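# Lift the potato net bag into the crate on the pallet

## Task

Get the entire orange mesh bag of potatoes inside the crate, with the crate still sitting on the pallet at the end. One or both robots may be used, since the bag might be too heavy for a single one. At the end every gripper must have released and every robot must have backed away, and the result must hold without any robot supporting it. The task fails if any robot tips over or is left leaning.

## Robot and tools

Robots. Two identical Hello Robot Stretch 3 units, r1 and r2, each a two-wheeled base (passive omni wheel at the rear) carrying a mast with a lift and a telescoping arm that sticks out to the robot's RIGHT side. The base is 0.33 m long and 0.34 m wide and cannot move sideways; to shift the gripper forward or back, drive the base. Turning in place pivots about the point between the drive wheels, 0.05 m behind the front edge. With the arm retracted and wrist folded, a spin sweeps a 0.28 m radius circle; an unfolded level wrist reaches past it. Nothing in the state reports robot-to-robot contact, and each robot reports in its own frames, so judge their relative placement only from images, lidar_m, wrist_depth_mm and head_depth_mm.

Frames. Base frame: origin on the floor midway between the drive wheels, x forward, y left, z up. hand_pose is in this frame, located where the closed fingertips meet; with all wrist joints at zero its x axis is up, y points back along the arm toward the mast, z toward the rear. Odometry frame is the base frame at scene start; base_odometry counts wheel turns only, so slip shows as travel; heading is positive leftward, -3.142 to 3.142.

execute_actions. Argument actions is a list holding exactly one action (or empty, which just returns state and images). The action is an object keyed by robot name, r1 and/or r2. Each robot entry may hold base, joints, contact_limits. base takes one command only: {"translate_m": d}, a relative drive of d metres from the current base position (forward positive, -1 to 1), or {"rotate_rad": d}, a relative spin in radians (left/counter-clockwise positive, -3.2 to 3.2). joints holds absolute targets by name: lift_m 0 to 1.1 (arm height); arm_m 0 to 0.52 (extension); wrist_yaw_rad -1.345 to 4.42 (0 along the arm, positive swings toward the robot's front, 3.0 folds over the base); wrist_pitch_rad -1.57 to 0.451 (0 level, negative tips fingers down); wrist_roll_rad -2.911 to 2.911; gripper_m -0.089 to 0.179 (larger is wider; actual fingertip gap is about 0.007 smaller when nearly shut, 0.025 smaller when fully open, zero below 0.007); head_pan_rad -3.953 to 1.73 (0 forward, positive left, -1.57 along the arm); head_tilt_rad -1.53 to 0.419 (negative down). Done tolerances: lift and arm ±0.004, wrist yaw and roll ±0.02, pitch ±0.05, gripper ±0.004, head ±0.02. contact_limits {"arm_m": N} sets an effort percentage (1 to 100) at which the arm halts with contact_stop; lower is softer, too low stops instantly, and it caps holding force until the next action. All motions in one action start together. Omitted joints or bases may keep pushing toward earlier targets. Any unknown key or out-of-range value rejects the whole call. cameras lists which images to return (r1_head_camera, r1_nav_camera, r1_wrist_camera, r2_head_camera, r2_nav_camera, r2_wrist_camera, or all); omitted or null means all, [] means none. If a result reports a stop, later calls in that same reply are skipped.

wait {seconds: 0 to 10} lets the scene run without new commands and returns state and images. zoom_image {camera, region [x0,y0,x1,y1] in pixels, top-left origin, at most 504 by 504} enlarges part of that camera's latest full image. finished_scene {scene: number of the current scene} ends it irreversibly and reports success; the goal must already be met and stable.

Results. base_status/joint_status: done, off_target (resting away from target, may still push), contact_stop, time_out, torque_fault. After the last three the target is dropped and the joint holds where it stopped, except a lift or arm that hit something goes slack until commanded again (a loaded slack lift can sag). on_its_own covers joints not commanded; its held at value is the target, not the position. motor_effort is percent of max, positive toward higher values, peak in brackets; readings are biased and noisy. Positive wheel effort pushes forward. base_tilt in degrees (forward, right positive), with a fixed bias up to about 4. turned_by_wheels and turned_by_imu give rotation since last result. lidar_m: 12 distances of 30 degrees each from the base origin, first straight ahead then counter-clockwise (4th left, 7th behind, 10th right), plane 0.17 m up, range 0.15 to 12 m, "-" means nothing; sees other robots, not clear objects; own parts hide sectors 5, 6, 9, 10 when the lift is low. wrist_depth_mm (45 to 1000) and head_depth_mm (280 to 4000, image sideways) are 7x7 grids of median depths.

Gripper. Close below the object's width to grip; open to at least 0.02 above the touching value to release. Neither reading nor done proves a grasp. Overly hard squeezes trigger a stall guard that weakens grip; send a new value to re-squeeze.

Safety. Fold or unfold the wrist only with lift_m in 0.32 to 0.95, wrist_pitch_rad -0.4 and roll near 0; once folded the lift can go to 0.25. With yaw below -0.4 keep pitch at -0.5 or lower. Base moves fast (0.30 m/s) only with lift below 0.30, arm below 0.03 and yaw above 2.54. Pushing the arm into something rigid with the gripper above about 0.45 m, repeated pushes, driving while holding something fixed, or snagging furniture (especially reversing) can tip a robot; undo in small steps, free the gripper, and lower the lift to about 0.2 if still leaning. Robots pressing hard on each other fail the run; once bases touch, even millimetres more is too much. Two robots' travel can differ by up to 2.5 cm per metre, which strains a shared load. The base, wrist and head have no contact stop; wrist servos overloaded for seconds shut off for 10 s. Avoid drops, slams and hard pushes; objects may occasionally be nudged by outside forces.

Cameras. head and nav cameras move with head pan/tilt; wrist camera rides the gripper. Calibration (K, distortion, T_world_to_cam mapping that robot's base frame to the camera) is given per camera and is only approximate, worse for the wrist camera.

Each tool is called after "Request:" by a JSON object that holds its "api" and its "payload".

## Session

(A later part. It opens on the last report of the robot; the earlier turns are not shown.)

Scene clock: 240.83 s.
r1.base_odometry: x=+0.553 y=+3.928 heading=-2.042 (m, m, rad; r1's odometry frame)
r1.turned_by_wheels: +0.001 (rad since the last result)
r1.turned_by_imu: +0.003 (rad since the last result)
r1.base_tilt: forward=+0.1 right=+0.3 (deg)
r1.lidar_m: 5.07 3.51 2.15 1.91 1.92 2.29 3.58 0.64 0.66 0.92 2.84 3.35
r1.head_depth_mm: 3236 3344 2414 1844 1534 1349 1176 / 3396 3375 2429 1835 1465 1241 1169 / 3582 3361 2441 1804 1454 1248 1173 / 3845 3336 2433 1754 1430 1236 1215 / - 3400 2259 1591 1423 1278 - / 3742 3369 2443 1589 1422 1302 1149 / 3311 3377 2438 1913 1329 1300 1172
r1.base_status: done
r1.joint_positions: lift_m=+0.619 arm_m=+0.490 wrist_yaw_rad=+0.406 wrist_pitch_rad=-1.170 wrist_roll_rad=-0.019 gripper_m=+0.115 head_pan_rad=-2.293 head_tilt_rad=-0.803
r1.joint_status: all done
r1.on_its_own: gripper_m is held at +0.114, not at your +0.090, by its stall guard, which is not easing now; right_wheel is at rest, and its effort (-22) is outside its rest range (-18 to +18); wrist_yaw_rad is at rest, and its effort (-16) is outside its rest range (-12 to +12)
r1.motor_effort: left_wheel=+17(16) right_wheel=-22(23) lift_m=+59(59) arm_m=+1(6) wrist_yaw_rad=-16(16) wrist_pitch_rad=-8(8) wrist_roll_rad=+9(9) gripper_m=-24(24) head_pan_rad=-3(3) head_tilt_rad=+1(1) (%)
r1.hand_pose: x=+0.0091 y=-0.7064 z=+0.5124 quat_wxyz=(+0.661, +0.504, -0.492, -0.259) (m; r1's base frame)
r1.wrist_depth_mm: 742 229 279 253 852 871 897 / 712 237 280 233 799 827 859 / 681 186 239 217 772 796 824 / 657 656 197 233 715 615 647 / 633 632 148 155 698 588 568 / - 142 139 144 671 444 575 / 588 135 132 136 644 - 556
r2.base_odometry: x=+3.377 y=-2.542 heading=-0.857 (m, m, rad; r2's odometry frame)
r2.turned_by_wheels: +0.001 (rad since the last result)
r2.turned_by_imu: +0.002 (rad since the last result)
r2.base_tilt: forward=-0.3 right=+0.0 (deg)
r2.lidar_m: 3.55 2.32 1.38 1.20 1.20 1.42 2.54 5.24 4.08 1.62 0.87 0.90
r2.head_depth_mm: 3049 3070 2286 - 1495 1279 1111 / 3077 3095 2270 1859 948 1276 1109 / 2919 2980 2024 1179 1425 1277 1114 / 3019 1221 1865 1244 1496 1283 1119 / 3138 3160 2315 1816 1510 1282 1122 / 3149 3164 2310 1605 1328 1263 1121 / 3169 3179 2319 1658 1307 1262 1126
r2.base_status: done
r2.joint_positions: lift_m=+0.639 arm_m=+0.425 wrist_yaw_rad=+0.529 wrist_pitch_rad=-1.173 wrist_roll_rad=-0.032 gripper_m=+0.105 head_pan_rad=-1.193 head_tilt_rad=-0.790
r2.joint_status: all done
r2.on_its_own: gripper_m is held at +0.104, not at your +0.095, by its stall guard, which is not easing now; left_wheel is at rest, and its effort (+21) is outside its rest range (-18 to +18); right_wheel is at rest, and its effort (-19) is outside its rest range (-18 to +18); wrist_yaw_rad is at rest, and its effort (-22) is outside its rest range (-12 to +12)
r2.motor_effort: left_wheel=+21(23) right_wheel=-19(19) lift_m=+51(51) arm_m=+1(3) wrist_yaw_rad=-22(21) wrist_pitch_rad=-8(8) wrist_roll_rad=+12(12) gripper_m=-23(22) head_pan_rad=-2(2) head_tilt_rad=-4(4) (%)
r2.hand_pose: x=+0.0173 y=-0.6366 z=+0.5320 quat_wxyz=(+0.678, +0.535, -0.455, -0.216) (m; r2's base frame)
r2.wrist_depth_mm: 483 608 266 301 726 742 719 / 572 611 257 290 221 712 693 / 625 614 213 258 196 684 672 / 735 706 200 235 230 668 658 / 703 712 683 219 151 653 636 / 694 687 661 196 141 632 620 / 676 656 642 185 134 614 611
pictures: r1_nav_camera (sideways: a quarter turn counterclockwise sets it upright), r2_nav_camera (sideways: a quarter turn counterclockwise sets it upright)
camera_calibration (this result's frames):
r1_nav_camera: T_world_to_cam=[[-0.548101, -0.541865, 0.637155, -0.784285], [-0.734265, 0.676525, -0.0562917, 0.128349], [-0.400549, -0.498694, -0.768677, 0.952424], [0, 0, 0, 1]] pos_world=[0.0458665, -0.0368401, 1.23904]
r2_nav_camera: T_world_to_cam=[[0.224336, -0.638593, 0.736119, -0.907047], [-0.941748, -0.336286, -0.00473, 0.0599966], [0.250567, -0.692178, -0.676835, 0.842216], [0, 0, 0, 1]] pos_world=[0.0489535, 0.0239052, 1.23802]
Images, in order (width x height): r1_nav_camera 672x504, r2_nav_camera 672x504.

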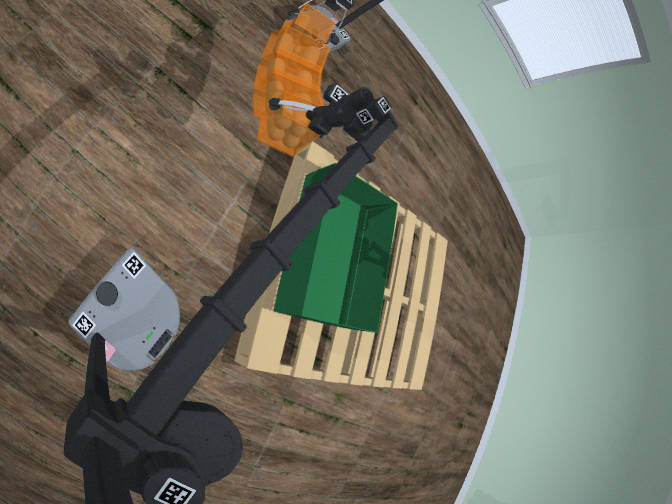

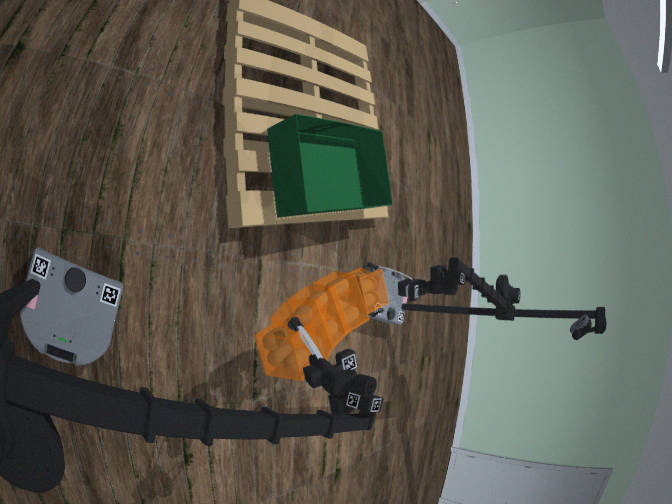

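Request:
{"api": "execute_actions", "payload": {"actions": [{"r1":{"base":{"translate_m":-0.12}},"r2":{"base":{"translate_m":0.12}}}], "cameras": []}}

Request:
{"api": "execute_actions", "payload": {"actions": [{"r1":{"joints":{"lift_m":0.2}},"r2":{"joints":{"lift_m":0.22}}}], "cameras": []}}

Request:
{"api": "execute_actions", "payload": {"actions": [{"r1":{"joints":{"gripper_m":0.179,"lift_m":0.2}},"r2":{"joints":{"gripper_m":0.179,"lift_m":0.22}}}], "cameras": []}}

Request:
{"api": "execute_actions", "payload": {"actions": [{"r1":{"joints":{"lift_m":0.5}},"r2":{"joints":{"lift_m":0.5}}}], "cameras": ["r2_nav_camera","r1_nav_camera"]}}

Scene clock: 257.97 s.
r1.base_odometry: x=+0.607 y=+4.035 heading=-2.041 (m, m, rad; r1's odometry frame)
r1.turned_by_wheels: +0.001 (rad since the last result)
r1.turned_by_imu: +0.003 (rad since the last result)
r1.base_tilt: forward=+0.0 right=+0.2 (deg)
r1.lidar_m: 5.16 3.46 2.12 1.89 1.90 2.26 3.45 0.54 0.55 0.77 2.86 3.38
r1.head_depth_mm: 3143 3284 2414 1865 1585 1343 1164 / 3326 3370 2433 1791 1505 1296 1153 / 3421 3340 2446 1831 1468 1271 1154 / 3674 3341 2454 1809 1400 1166 1203 / 3978 3359 2444 1790 1422 1160 - / 3763 3354 2439 1740 1426 1134 1152 / 3313 3345 2465 1815 1424 1288 1176
r1.base_status: done
r1.joint_positions: lift_m=+0.619 arm_m=+0.490 wrist_yaw_rad=+0.406 wrist_pitch_rad=-1.172 wrist_roll_rad=-0.019 gripper_m=+0.115 head_pan_rad=-2.293 head_tilt_rad=-0.803
r1.joint_status: not commanded
r1.on_its_own: gripper_m is held at +0.114, not at your +0.090, by its stall guard, which is not easing now; right_wheel is at rest, and its effort (-20) is outside its rest range (-18 to +18); wrist_yaw_rad is at rest, and its effort (-17) is outside its rest range (-12 to +12)
r1.motor_effort: left_wheel=+15(18) right_wheel=-20(29) lift_m=+59(60) arm_m=+1(1) wrist_yaw_rad=-17(17) wrist_pitch_rad=-7(8) wrist_roll_rad=+9(9) gripper_m=-23(24) head_pan_rad=-3(3) head_tilt_rad=+1(1) (%)
r1.hand_pose: x=+0.0089 y=-0.7059 z=+0.5122 quat_wxyz=(+0.661, +0.504, -0.492, -0.260) (m; r1's base frame)
r1.wrist_depth_mm: 740 231 281 252 846 883 903 / 705 714 280 244 806 819 870 / 672 187 240 220 626 784 823 / 652 653 201 234 607 503 638 / 633 633 148 156 564 581 594 / - 142 139 143 499 569 578 / 587 135 131 136 485 - 561
r2.base_odometry: x=+3.456 y=-2.633 heading=-0.857 (m, m, rad; r2's odometry frame)
r2.turned_by_wheels: +0.001 (rad since the last result)
r2.turned_by_imu: +0.005 (rad since the last result)
r2.base_tilt: forward=-0.3 right=+0.0 (deg)
r2.lidar_m: 3.44 2.36 1.41 1.23 1.24 1.45 2.62 5.38 4.05 1.61 0.80 0.83
r2.head_depth_mm: 3034 3076 2282 - 1499 1279 1115 / 3040 3122 2285 1869 954 1283 1116 / 2869 2946 2012 1180 1433 1282 1112 / 3000 1223 1853 1680 1499 1290 1116 / 3114 3106 2298 1720 1328 1257 1121 / 3114 3185 2302 1643 1309 1253 1122 / 3151 3204 2332 1606 1297 1231 1119
r2.base_status: done
r2.joint_positions: lift_m=+0.639 arm_m=+0.425 wrist_yaw_rad=+0.529 wrist_pitch_rad=-1.174 wrist_roll_rad=-0.032 gripper_m=+0.105 head_pan_rad=-1.193 head_tilt_rad=-0.790
r2.joint_status: not commanded
r2.on_its_own: gripper_m is held at +0.104, not at your +0.095, by its stall guard, which is not easing now; wrist_yaw_rad is at rest, and its effort (-22) is outside its rest range (-12 to +12)
r2.motor_effort: left_wheel=+18(25) right_wheel=-17(18) lift_m=+51(52) arm_m=+0(1) wrist_yaw_rad=-22(21) wrist_pitch_rad=-8(8) wrist_roll_rad=+12(12) gripper_m=-22(22) head_pan_rad=-2(2) head_tilt_rad=-4(5) (%)
r2.hand_pose: x=+0.0171 y=-0.6363 z=+0.5319 quat_wxyz=(+0.678, +0.535, -0.455, -0.216) (m; r2's base frame)
r2.wrist_depth_mm: 651 546 272 303 723 733 710 / 515 506 264 291 237 687 669 / 616 608 216 261 198 688 671 / 627 599 201 237 231 662 651 / 712 707 690 235 151 658 636 / 708 688 662 196 141 632 613 / 652 653 662 184 134 618 612
pictures: none
No camera images: the call's "cameras" was empty. Leave "cameras" out to get every camera's image.

Scene clock: 262.70 s.
r1.base_odometry: x=+0.607 y=+4.035 heading=-2.042 (m, m, rad; r1's odometry frame)
r1.turned_by_wheels: -0.001 (rad since the last result)
r1.turned_by_imu: -0.001 (rad since the last result)
r1.base_tilt: forward=+0.1 right=+0.1 (deg)
r1.lidar_m: 5.17 3.45 2.12 1.89 1.89 2.25 3.46 0.55 0.55 0.76 2.86 3.39
r1.head_depth_mm: 3143 3310 2463 1876 1581 1351 1178 / 3294 3376 2425 1803 1510 1289 1149 / 3472 3371 2461 1820 1457 1274 1130 / 3658 3389 2475 1799 1391 1160 1172 / 3931 3381 2455 1795 1429 1167 1184 / 3774 3360 2439 1734 1431 1217 1174 / 3327 3399 2441 1805 1408 1239 1171
r1.base_status: not commanded
r1.joint_positions: lift_m=+0.202 arm_m=+0.490 wrist_yaw_rad=+0.403 wrist_pitch_rad=-1.254 wrist_roll_rad=-0.018 gripper_m=+0.115 head_pan_rad=-2.293 head_tilt_rad=-0.803
r1.joint_status: lift_m contact_stop (moved -0.417 of -0.419)
r1.on_its_own: gripper_m is held at +0.114, not at your +0.090, by its stall guard, which is not easing now; lift_m is slack since a contact_stop, until your next command for it; wrist_yaw_rad is at rest, and its effort (-14) is outside its rest range (-12 to +12)
r1.motor_effort: left_wheel=-3(16) right_wheel=+6(21) lift_m=+32(53) arm_m=+1(1) wrist_yaw_rad=-14(17) wrist_pitch_rad=+15(16) wrist_roll_rad=+8(11) gripper_m=-22(23) head_pan_rad=-3(3) head_tilt_rad=+1(1) (%)
r1.hand_pose: x=+0.0008 y=-0.6874 z=+0.0897 quat_wxyz=(+0.649, +0.524, -0.472, -0.287) (m; r1's base frame)
r1.wrist_depth_mm: 265 157 227 189 181 298 290 / 257 152 205 208 174 289 280 / 250 161 203 213 274 281 270 / 244 248 150 149 266 272 263 / 237 143 138 142 260 263 253 / - 139 135 137 251 247 248 / 224 228 133 139 245 - 241
r2.base_odometry: x=+3.456 y=-2.633 heading=-0.857 (m, m, rad; r2's odometry frame)
r2.turned_by_wheels: -0.001 (rad since the last result)
r2.turned_by_imu: +0.000 (rad since the last result)
r2.base_tilt: forward=-0.3 right=+0.1 (deg)
r2.lidar_m: 3.45 2.36 1.41 1.23 1.23 1.45 2.62 5.39 4.07 1.61 0.80 0.84
r2.head_depth_mm: 3000 3095 2284 1795 1500 1274 1108 / 3049 3089 2271 1816 1527 1225 1116 / 3019 2939 2037 1810 1455 1250 1119 / 3082 3101 2039 1662 1469 1283 1122 / 3085 3201 2318 1707 1328 1260 1121 / 3114 3140 2316 1654 1301 1245 1131 / 3186 3210 2317 1593 1294 1242 1121
r2.base_status: not commanded
r2.joint_positions: lift_m=+0.220 arm_m=+0.425 wrist_yaw_rad=+0.528 wrist_pitch_rad=-1.224 wrist_roll_rad=-0.030 gripper_m=+0.105 head_pan_rad=-1.193 head_tilt_rad=-0.790
r2.joint_status: all done
r2.on_its_own: gripper_m is held at +0.104, not at your +0.095, by its stall guard, which is not easing now; wrist_yaw_rad is at rest, and its effort (-20) is outside its rest range (-12 to +12)
r2.motor_effort: left_wheel=+7(19) right_wheel=-5(17) lift_m=+20(46) arm_m=+1(1) wrist_yaw_rad=-20(22) wrist_pitch_rad=+7(8) wrist_roll_rad=+12(12) gripper_m=-23(23) head_pan_rad=-2(1) head_tilt_rad=-4(4) (%)
r2.hand_pose: x=+0.0108 y=-0.6257 z=+0.1099 quat_wxyz=(+0.672, +0.547, -0.442, -0.233) (m; r2's base frame)
r2.wrist_depth_mm: 302 307 208 242 211 286 278 / 293 302 188 248 178 281 278 / 298 297 181 224 177 274 269 / 295 292 193 237 221 267 264 / 290 285 278 211 150 265 260 / 282 279 271 195 141 257 251 / 277 270 267 186 137 254 251
pictures: none
No camera images: the call's "cameras" was empty. Leave "cameras" out to get every camera's image.

not run: a stop came earlier in this reply.

not run: a stop came earlier in this reply.

Request:
{"api": "execute_actions", "payload": {"actions": [{"r1":{"joints":{"gripper_m":0.179,"lift_m":0.21}},"r2":{"joints":{"gripper_m":0.179}}}], "cameras": []}}

Request:
{"api": "execute_actions", "payload": {"actions": [{"r1":{"joints":{"lift_m":0.5}},"r2":{"joints":{"lift_m":0.5}}}], "cameras": []}}

Request:
{"api": "execute_actions", "payload": {"actions": [{"r1":{"joints":{"arm_m":0.0,"head_pan_rad":-1.9}},"r2":{"joints":{"arm_m":0.0}}}], "cameras": ["r2_nav_camera","r1_nav_camera"]}}

Scene clock: 268.07 s.
r1.base_odometry: x=+0.607 y=+4.035 heading=-2.042 (m, m, rad; r1's odometry frame)
r1.turned_by_wheels: +0.000 (rad since the last result)
r1.turned_by_imu: +0.001 (rad since the last result)
r1.base_tilt: forward=+0.1 right=+0.3 (deg)
r1.lidar_m: 5.18 3.45 2.12 1.89 1.89 2.26 3.46 0.54 0.55 0.77 2.86 3.40
r1.head_depth_mm: 3116 3312 2440 1863 1580 1344 1176 / 3360 3355 2437 1791 1497 1294 1144 / 3474 3306 2466 1801 1471 1267 1136 / 3716 3401 2463 1806 1386 1164 1168 / 3992 3329 2435 1778 1428 1171 1193 / 3720 3340 2445 1731 1421 1216 1159 / 3383 3370 2437 1802 1409 1243 1171
r1.base_status: not commanded
r1.joint_positions: lift_m=+0.209 arm_m=+0.490 wrist_yaw_rad=+0.393 wrist_pitch_rad=-1.228 wrist_roll_rad=-0.015 gripper_m=+0.179 head_pan_rad=-2.293 head_tilt_rad=-0.803
r1.joint_status: all done
r1.motor_effort: left_wheel=-3(5) right_wheel=+3(7) lift_m=+49(51) arm_m=+2(2) wrist_yaw_rad=-3(15) wrist_pitch_rad=+8(15) wrist_roll_rad=+7(8) gripper_m=+4(97) head_pan_rad=-2(3) head_tilt_rad=+1(1) (%)
r1.hand_pose: x=+0.0027 y=-0.6936 z=+0.0987 quat_wxyz=(+0.650, +0.514, -0.482, -0.283) (m; r1's base frame)
r1.wrist_depth_mm: 274 167 242 188 306 310 301 / 266 160 218 189 293 299 292 / 257 161 209 216 286 290 282 / 249 252 210 158 276 279 272 / - 244 142 145 267 270 264 / - 137 136 138 259 261 256 / 228 132 133 136 250 - 247
r2.base_odometry: x=+3.456 y=-2.633 heading=-0.858 (m, m, rad; r2's odometry frame)
r2.turned_by_wheels: +0.000 (rad since the last result)
r2.turned_by_imu: +0.000 (rad since the last result)
r2.base_tilt: forward=-0.4 right=+0.0 (deg)
r2.lidar_m: 3.44 2.36 1.41 1.23 1.23 1.46 2.62 5.40 4.05 1.61 0.80 0.83
r2.head_depth_mm: 3042 3121 2294 1809 1493 1280 1105 / 3043 3145 2296 1798 1539 1236 1114 / 3014 2978 2004 1808 1439 1252 1112 / 3062 3152 2037 1680 1472 1285 1119 / 3071 3131 2316 1718 1334 1256 1118 / 3112 3143 2303 1643 1310 1247 1119 / 3113 3202 2335 1613 1292 1240 1126
r2.base_status: not commanded
r2.joint_positions: lift_m=+0.220 arm_m=+0.425 wrist_yaw_rad=+0.514 wrist_pitch_rad=-1.227 wrist_roll_rad=-0.020 gripper_m=+0.179 head_pan_rad=-1.193 head_tilt_rad=-0.790
r2.joint_status: all done
r2.motor_effort: left_wheel=-3(6) right_wheel=+2(5) lift_m=+21(21) arm_m=+1(1) wrist_yaw_rad=-4(20) wrist_pitch_rad=+8(9) wrist_roll_rad=+8(12) gripper_m=+3(85) head_pan_rad=-3(2) head_tilt_rad=-4(4) (%)
r2.hand_pose: x=+0.0097 y=-0.6254 z=+0.1096 quat_wxyz=(+0.667, +0.543, -0.449, -0.242) (m; r2's base frame)
r2.wrist_depth_mm: 300 311 208 245 287 285 280 / 306 303 191 233 179 278 276 / 298 296 185 225 179 271 267 / 294 291 191 241 196 266 264 / 289 282 278 209 150 264 256 / 282 279 271 194 138 257 - / 276 272 268 188 137 252 248
pictures: none
No camera images: the call's "cameras" was empty. Leave "cameras" out to get every camera's image.

Scene clock: 271.53 s.
r1.base_odometry: x=+0.607 y=+4.035 heading=-2.042 (m, m, rad; r1's odometry frame)
r1.turned_by_wheels: +0.000 (rad since the last result)
r1.turned_by_imu: +0.001 (rad since the last result)
r1.base_tilt: forward=+0.1 right=+0.3 (deg)
r1.lidar_m: 5.19 3.44 2.11 1.89 1.89 2.26 3.46 0.54 0.54 0.76 2.86 3.37
r1.head_depth_mm: 3164 3311 2432 1880 1583 1343 1174 / 3299 3372 2450 1785 1501 1277 1156 / 3454 3368 2483 1820 1465 1268 1134 / 3714 3379 2437 1802 1395 1166 1172 / 3949 3345 2462 1794 1431 1173 1212 / 3748 3356 2445 1721 1423 1191 1128 / 3379 3354 2455 1825 1424 1266 1169
r1.base_status: not commanded
r1.joint_positions: lift_m=+0.500 arm_m=+0.490 wrist_yaw_rad=+0.390 wrist_pitch_rad=-1.208 wrist_roll_rad=-0.005 gripper_m=+0.179 head_pan_rad=-2.293 head_tilt_rad=-0.803
r1.joint_status: all done
r1.motor_effort: left_wheel=+0(3) right_wheel=+0(3) lift_m=+43(54) arm_m=+1(1) wrist_yaw_rad=-1(4) wrist_pitch_rad=+2(8) wrist_roll_rad=+2(7) gripper_m=+0(4) head_pan_rad=-2(3) head_tilt_rad=+1(1) (%)
r1.hand_pose: x=+0.0045 y=-0.6982 z=+0.3902 quat_wxyz=(+0.650, +0.507, -0.491, -0.280) (m; r1's base frame)
r1.wrist_depth_mm: 592 610 567 649 664 686 710 / 575 590 553 618 624 517 673 / 554 567 532 589 592 478 312 / 536 550 520 512 571 329 468 / - 532 534 549 547 322 465 / - 510 518 528 531 352 447 / 488 498 506 520 511 - 432
r2.base_odometry: x=+3.456 y=-2.633 heading=-0.857 (m, m, rad; r2's odometry frame)
r2.turned_by_wheels: +0.000 (rad since the last result)
r2.turned_by_imu: +0.001 (rad since the last result)
r2.base_tilt: forward=-0.4 right=+0.0 (deg)
r2.lidar_m: 3.43 2.36 1.40 1.23 1.23 1.45 2.62 5.40 4.06 1.61 0.80 0.84
r2.head_depth_mm: 3035 3086 2258 1864 1459 1307 - / 3027 3091 2291 1865 1432 1251 1111 / 2939 2836 2011 1818 1440 1251 1111 / 3079 2683 1174 1766 1479 1283 1114 / 3101 3159 2312 1717 1331 1255 1117 / 3112 3174 2308 1632 1299 1250 1121 / 3156 3203 2329 1607 1300 1237 1122
r2.base_status: not commanded
r2.joint_positions: lift_m=+0.499 arm_m=+0.425 wrist_yaw_rad=+0.513 wrist_pitch_rad=-1.207 wrist_roll_rad=-0.007 gripper_m=+0.179 head_pan_rad=-1.193 head_tilt_rad=-0.791
r2.joint_status: all done
r2.motor_effort: left_wheel=-1(4) right_wheel=+0(2) lift_m=+39(48) arm_m=+1(1) wrist_yaw_rad=-3(4) wrist_pitch_rad=+2(8) wrist_roll_rad=+3(8) gripper_m=-1(3) head_pan_rad=-1(2) head_tilt_rad=-4(4) (%)
r2.hand_pose: x=+0.0122 y=-0.6300 z=+0.3901 quat_wxyz=(+0.667, +0.537, -0.459, -0.239) (m; r2's base frame)
r2.wrist_depth_mm: 362 459 610 562 590 565 552 / 464 482 596 528 581 552 542 / 498 469 568 508 553 540 527 / 490 482 560 468 541 532 518 / 588 560 548 490 539 525 506 / 572 - 535 528 515 513 - / 549 537 532 518 499 506 493
pictures: none
No camera images: the call's "cameras" was empty. Leave "cameras" out to get every camera's image.

Scene clock: 276.30 s.
r1.base_odometry: x=+0.607 y=+4.035 heading=-2.042 (m, m, rad; r1's odometry frame)
r1.turned_by_wheels: +0.000 (rad since the last result)
r1.turned_by_imu: +0.001 (rad since the last result)
r1.base_tilt: forward=+0.2 right=+0.4 (deg)
r1.lidar_m: 5.18 3.47 2.12 1.88 1.90 2.26 3.46 0.54 0.55 0.77 2.86 3.38
r1.head_depth_mm: 3836 3401 2440 1792 1367 1259 1080 / 3680 3401 2467 1788 1393 1193 1118 / 3421 3364 2415 1736 1431 1163 1176 / 3191 3345 2459 1591 1428 1261 1185 / 2956 3191 2438 1932 1368 1323 1174 / 2740 3007 2480 1929 1475 1292 1178 / 2595 2890 2446 1940 1588 1292 1171
r1.base_status: not commanded
r1.joint_positions: lift_m=+0.500 arm_m=+0.001 wrist_yaw_rad=+0.390 wrist_pitch_rad=-1.207 wrist_roll_rad=-0.004 gripper_m=+0.179 head_pan_rad=-1.907 head_tilt_rad=-0.803
r1.joint_status: all done
r1.motor_effort: left_wheel=+0(0) right_wheel=+1(0) lift_m=+44(44) arm_m=-5(4) wrist_yaw_rad=-1(0) wrist_pitch_rad=+2(2) wrist_roll_rad=+1(2) gripper_m=+0(1) head_pan_rad=+3(26) head_tilt_rad=+0(1) (%)
r1.hand_pose: x=+0.0045 y=-0.2092 z=+0.3903 quat_wxyz=(+0.650, +0.507, -0.492, -0.280) (m; r1's base frame)
r1.wrist_depth_mm: 600 615 631 653 609 673 505 / 578 591 614 633 645 653 500 / 557 569 584 600 620 630 497 / 536 550 564 572 598 606 481 / - 534 543 560 573 579 467 / - 510 522 539 554 558 453 / 485 501 - - 536 - 441
r2.base_odometry: x=+3.456 y=-2.633 heading=-0.857 (m, m, rad; r2's odometry frame)
r2.turned_by_wheels: +0.000 (rad since the last result)
r2.turned_by_imu: +0.001 (rad since the last result)
r2.base_tilt: forward=-0.4 right=-0.1 (deg)
r2.lidar_m: 3.44 2.36 1.40 1.23 1.24 1.45 2.61 5.36 4.06 1.62 0.80 0.83
r2.head_depth_mm: 3065 3101 2294 1804 1495 1269 1111 / 3053 3060 2287 1804 1502 1247 1133 / 2989 1689 1995 1815 1438 1258 1159 / 3111 2838 2222 1822 1466 1282 1117 / 3104 3180 2291 1715 1326 1255 1122 / 3151 3134 2314 1656 1306 1246 1120 / 3150 3225 2350 1624 1297 1234 1124
r2.base_status: not commanded
r2.joint_positions: lift_m=+0.499 arm_m=+0.003 wrist_yaw_rad=+0.513 wrist_pitch_rad=-1.206 wrist_roll_rad=-0.006 gripper_m=+0.179 head_pan_rad=-1.193 head_tilt_rad=-0.791
r2.joint_status: all done
joint sent to its limit — the command would take r2.arm_m past its lower limit, so that joint was sent only as far as its limit.
r2.motor_effort: left_wheel=-2(1) right_wheel=+1(0) lift_m=+40(39) arm_m=-3(3) wrist_yaw_rad=-3(4) wrist_pitch_rad=+2(2) wrist_roll_rad=+3(3) gripper_m=+0(0) head_pan_rad=-3(3) head_tilt_rad=-4(4) (%)
r2.hand_pose: x=+0.0122 y=-0.2080 z=+0.3902 quat_wxyz=(+0.667, +0.536, -0.459, -0.239) (m; r2's base frame)
r2.wrist_depth_mm: 644 625 603 603 553 568 567 / 624 625 596 580 573 563 544 / 615 583 588 573 568 544 531 / 599 589 563 554 554 530 528 / 574 581 547 545 539 522 511 / 557 - 544 - 529 514 - / 549 537 533 - - 497 486
pictures: r1_nav_camera (sideways: a quarter turn counterclockwise sets it upright), r2_nav_camera (sideways: a quarter turn counterclockwise sets it upright)
camera_calibration (this result's frames):
r1_nav_camera: T_world_to_cam=[[-0.303695, -0.707964, 0.637618, -0.786379], [-0.934927, 0.350345, -0.0563052, 0.129591], [-0.183524, -0.613226, -0.768292, 0.950599], [0, 0, 0, 1]] pos_world=[0.0567964, -0.0191975, 1.23904]
r2_nav_camera: T_world_to_cam=[[0.224528, -0.639177, 0.735555, -0.906312], [-0.941768, -0.336231, -0.00470094, 0.0599589], [0.250321, -0.691666, -0.677449, 0.843016], [0, 0, 0, 1]] pos_world=[0.0489351, 0.0239524, 1.23802]
Images, in order (width x height): r1_nav_camera 672x504, r2_nav_camera 672x504.

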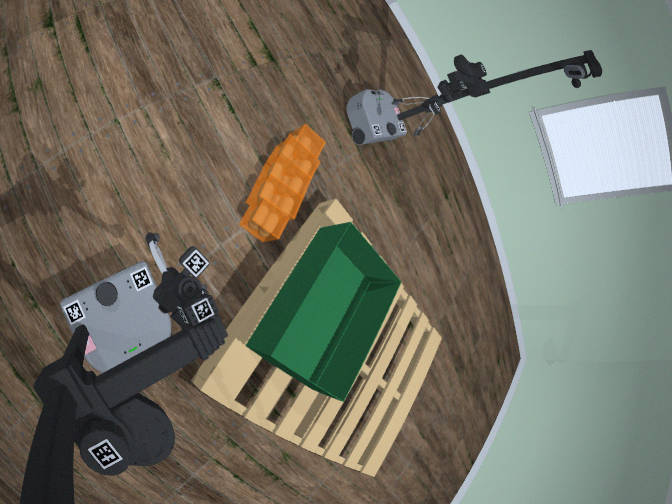

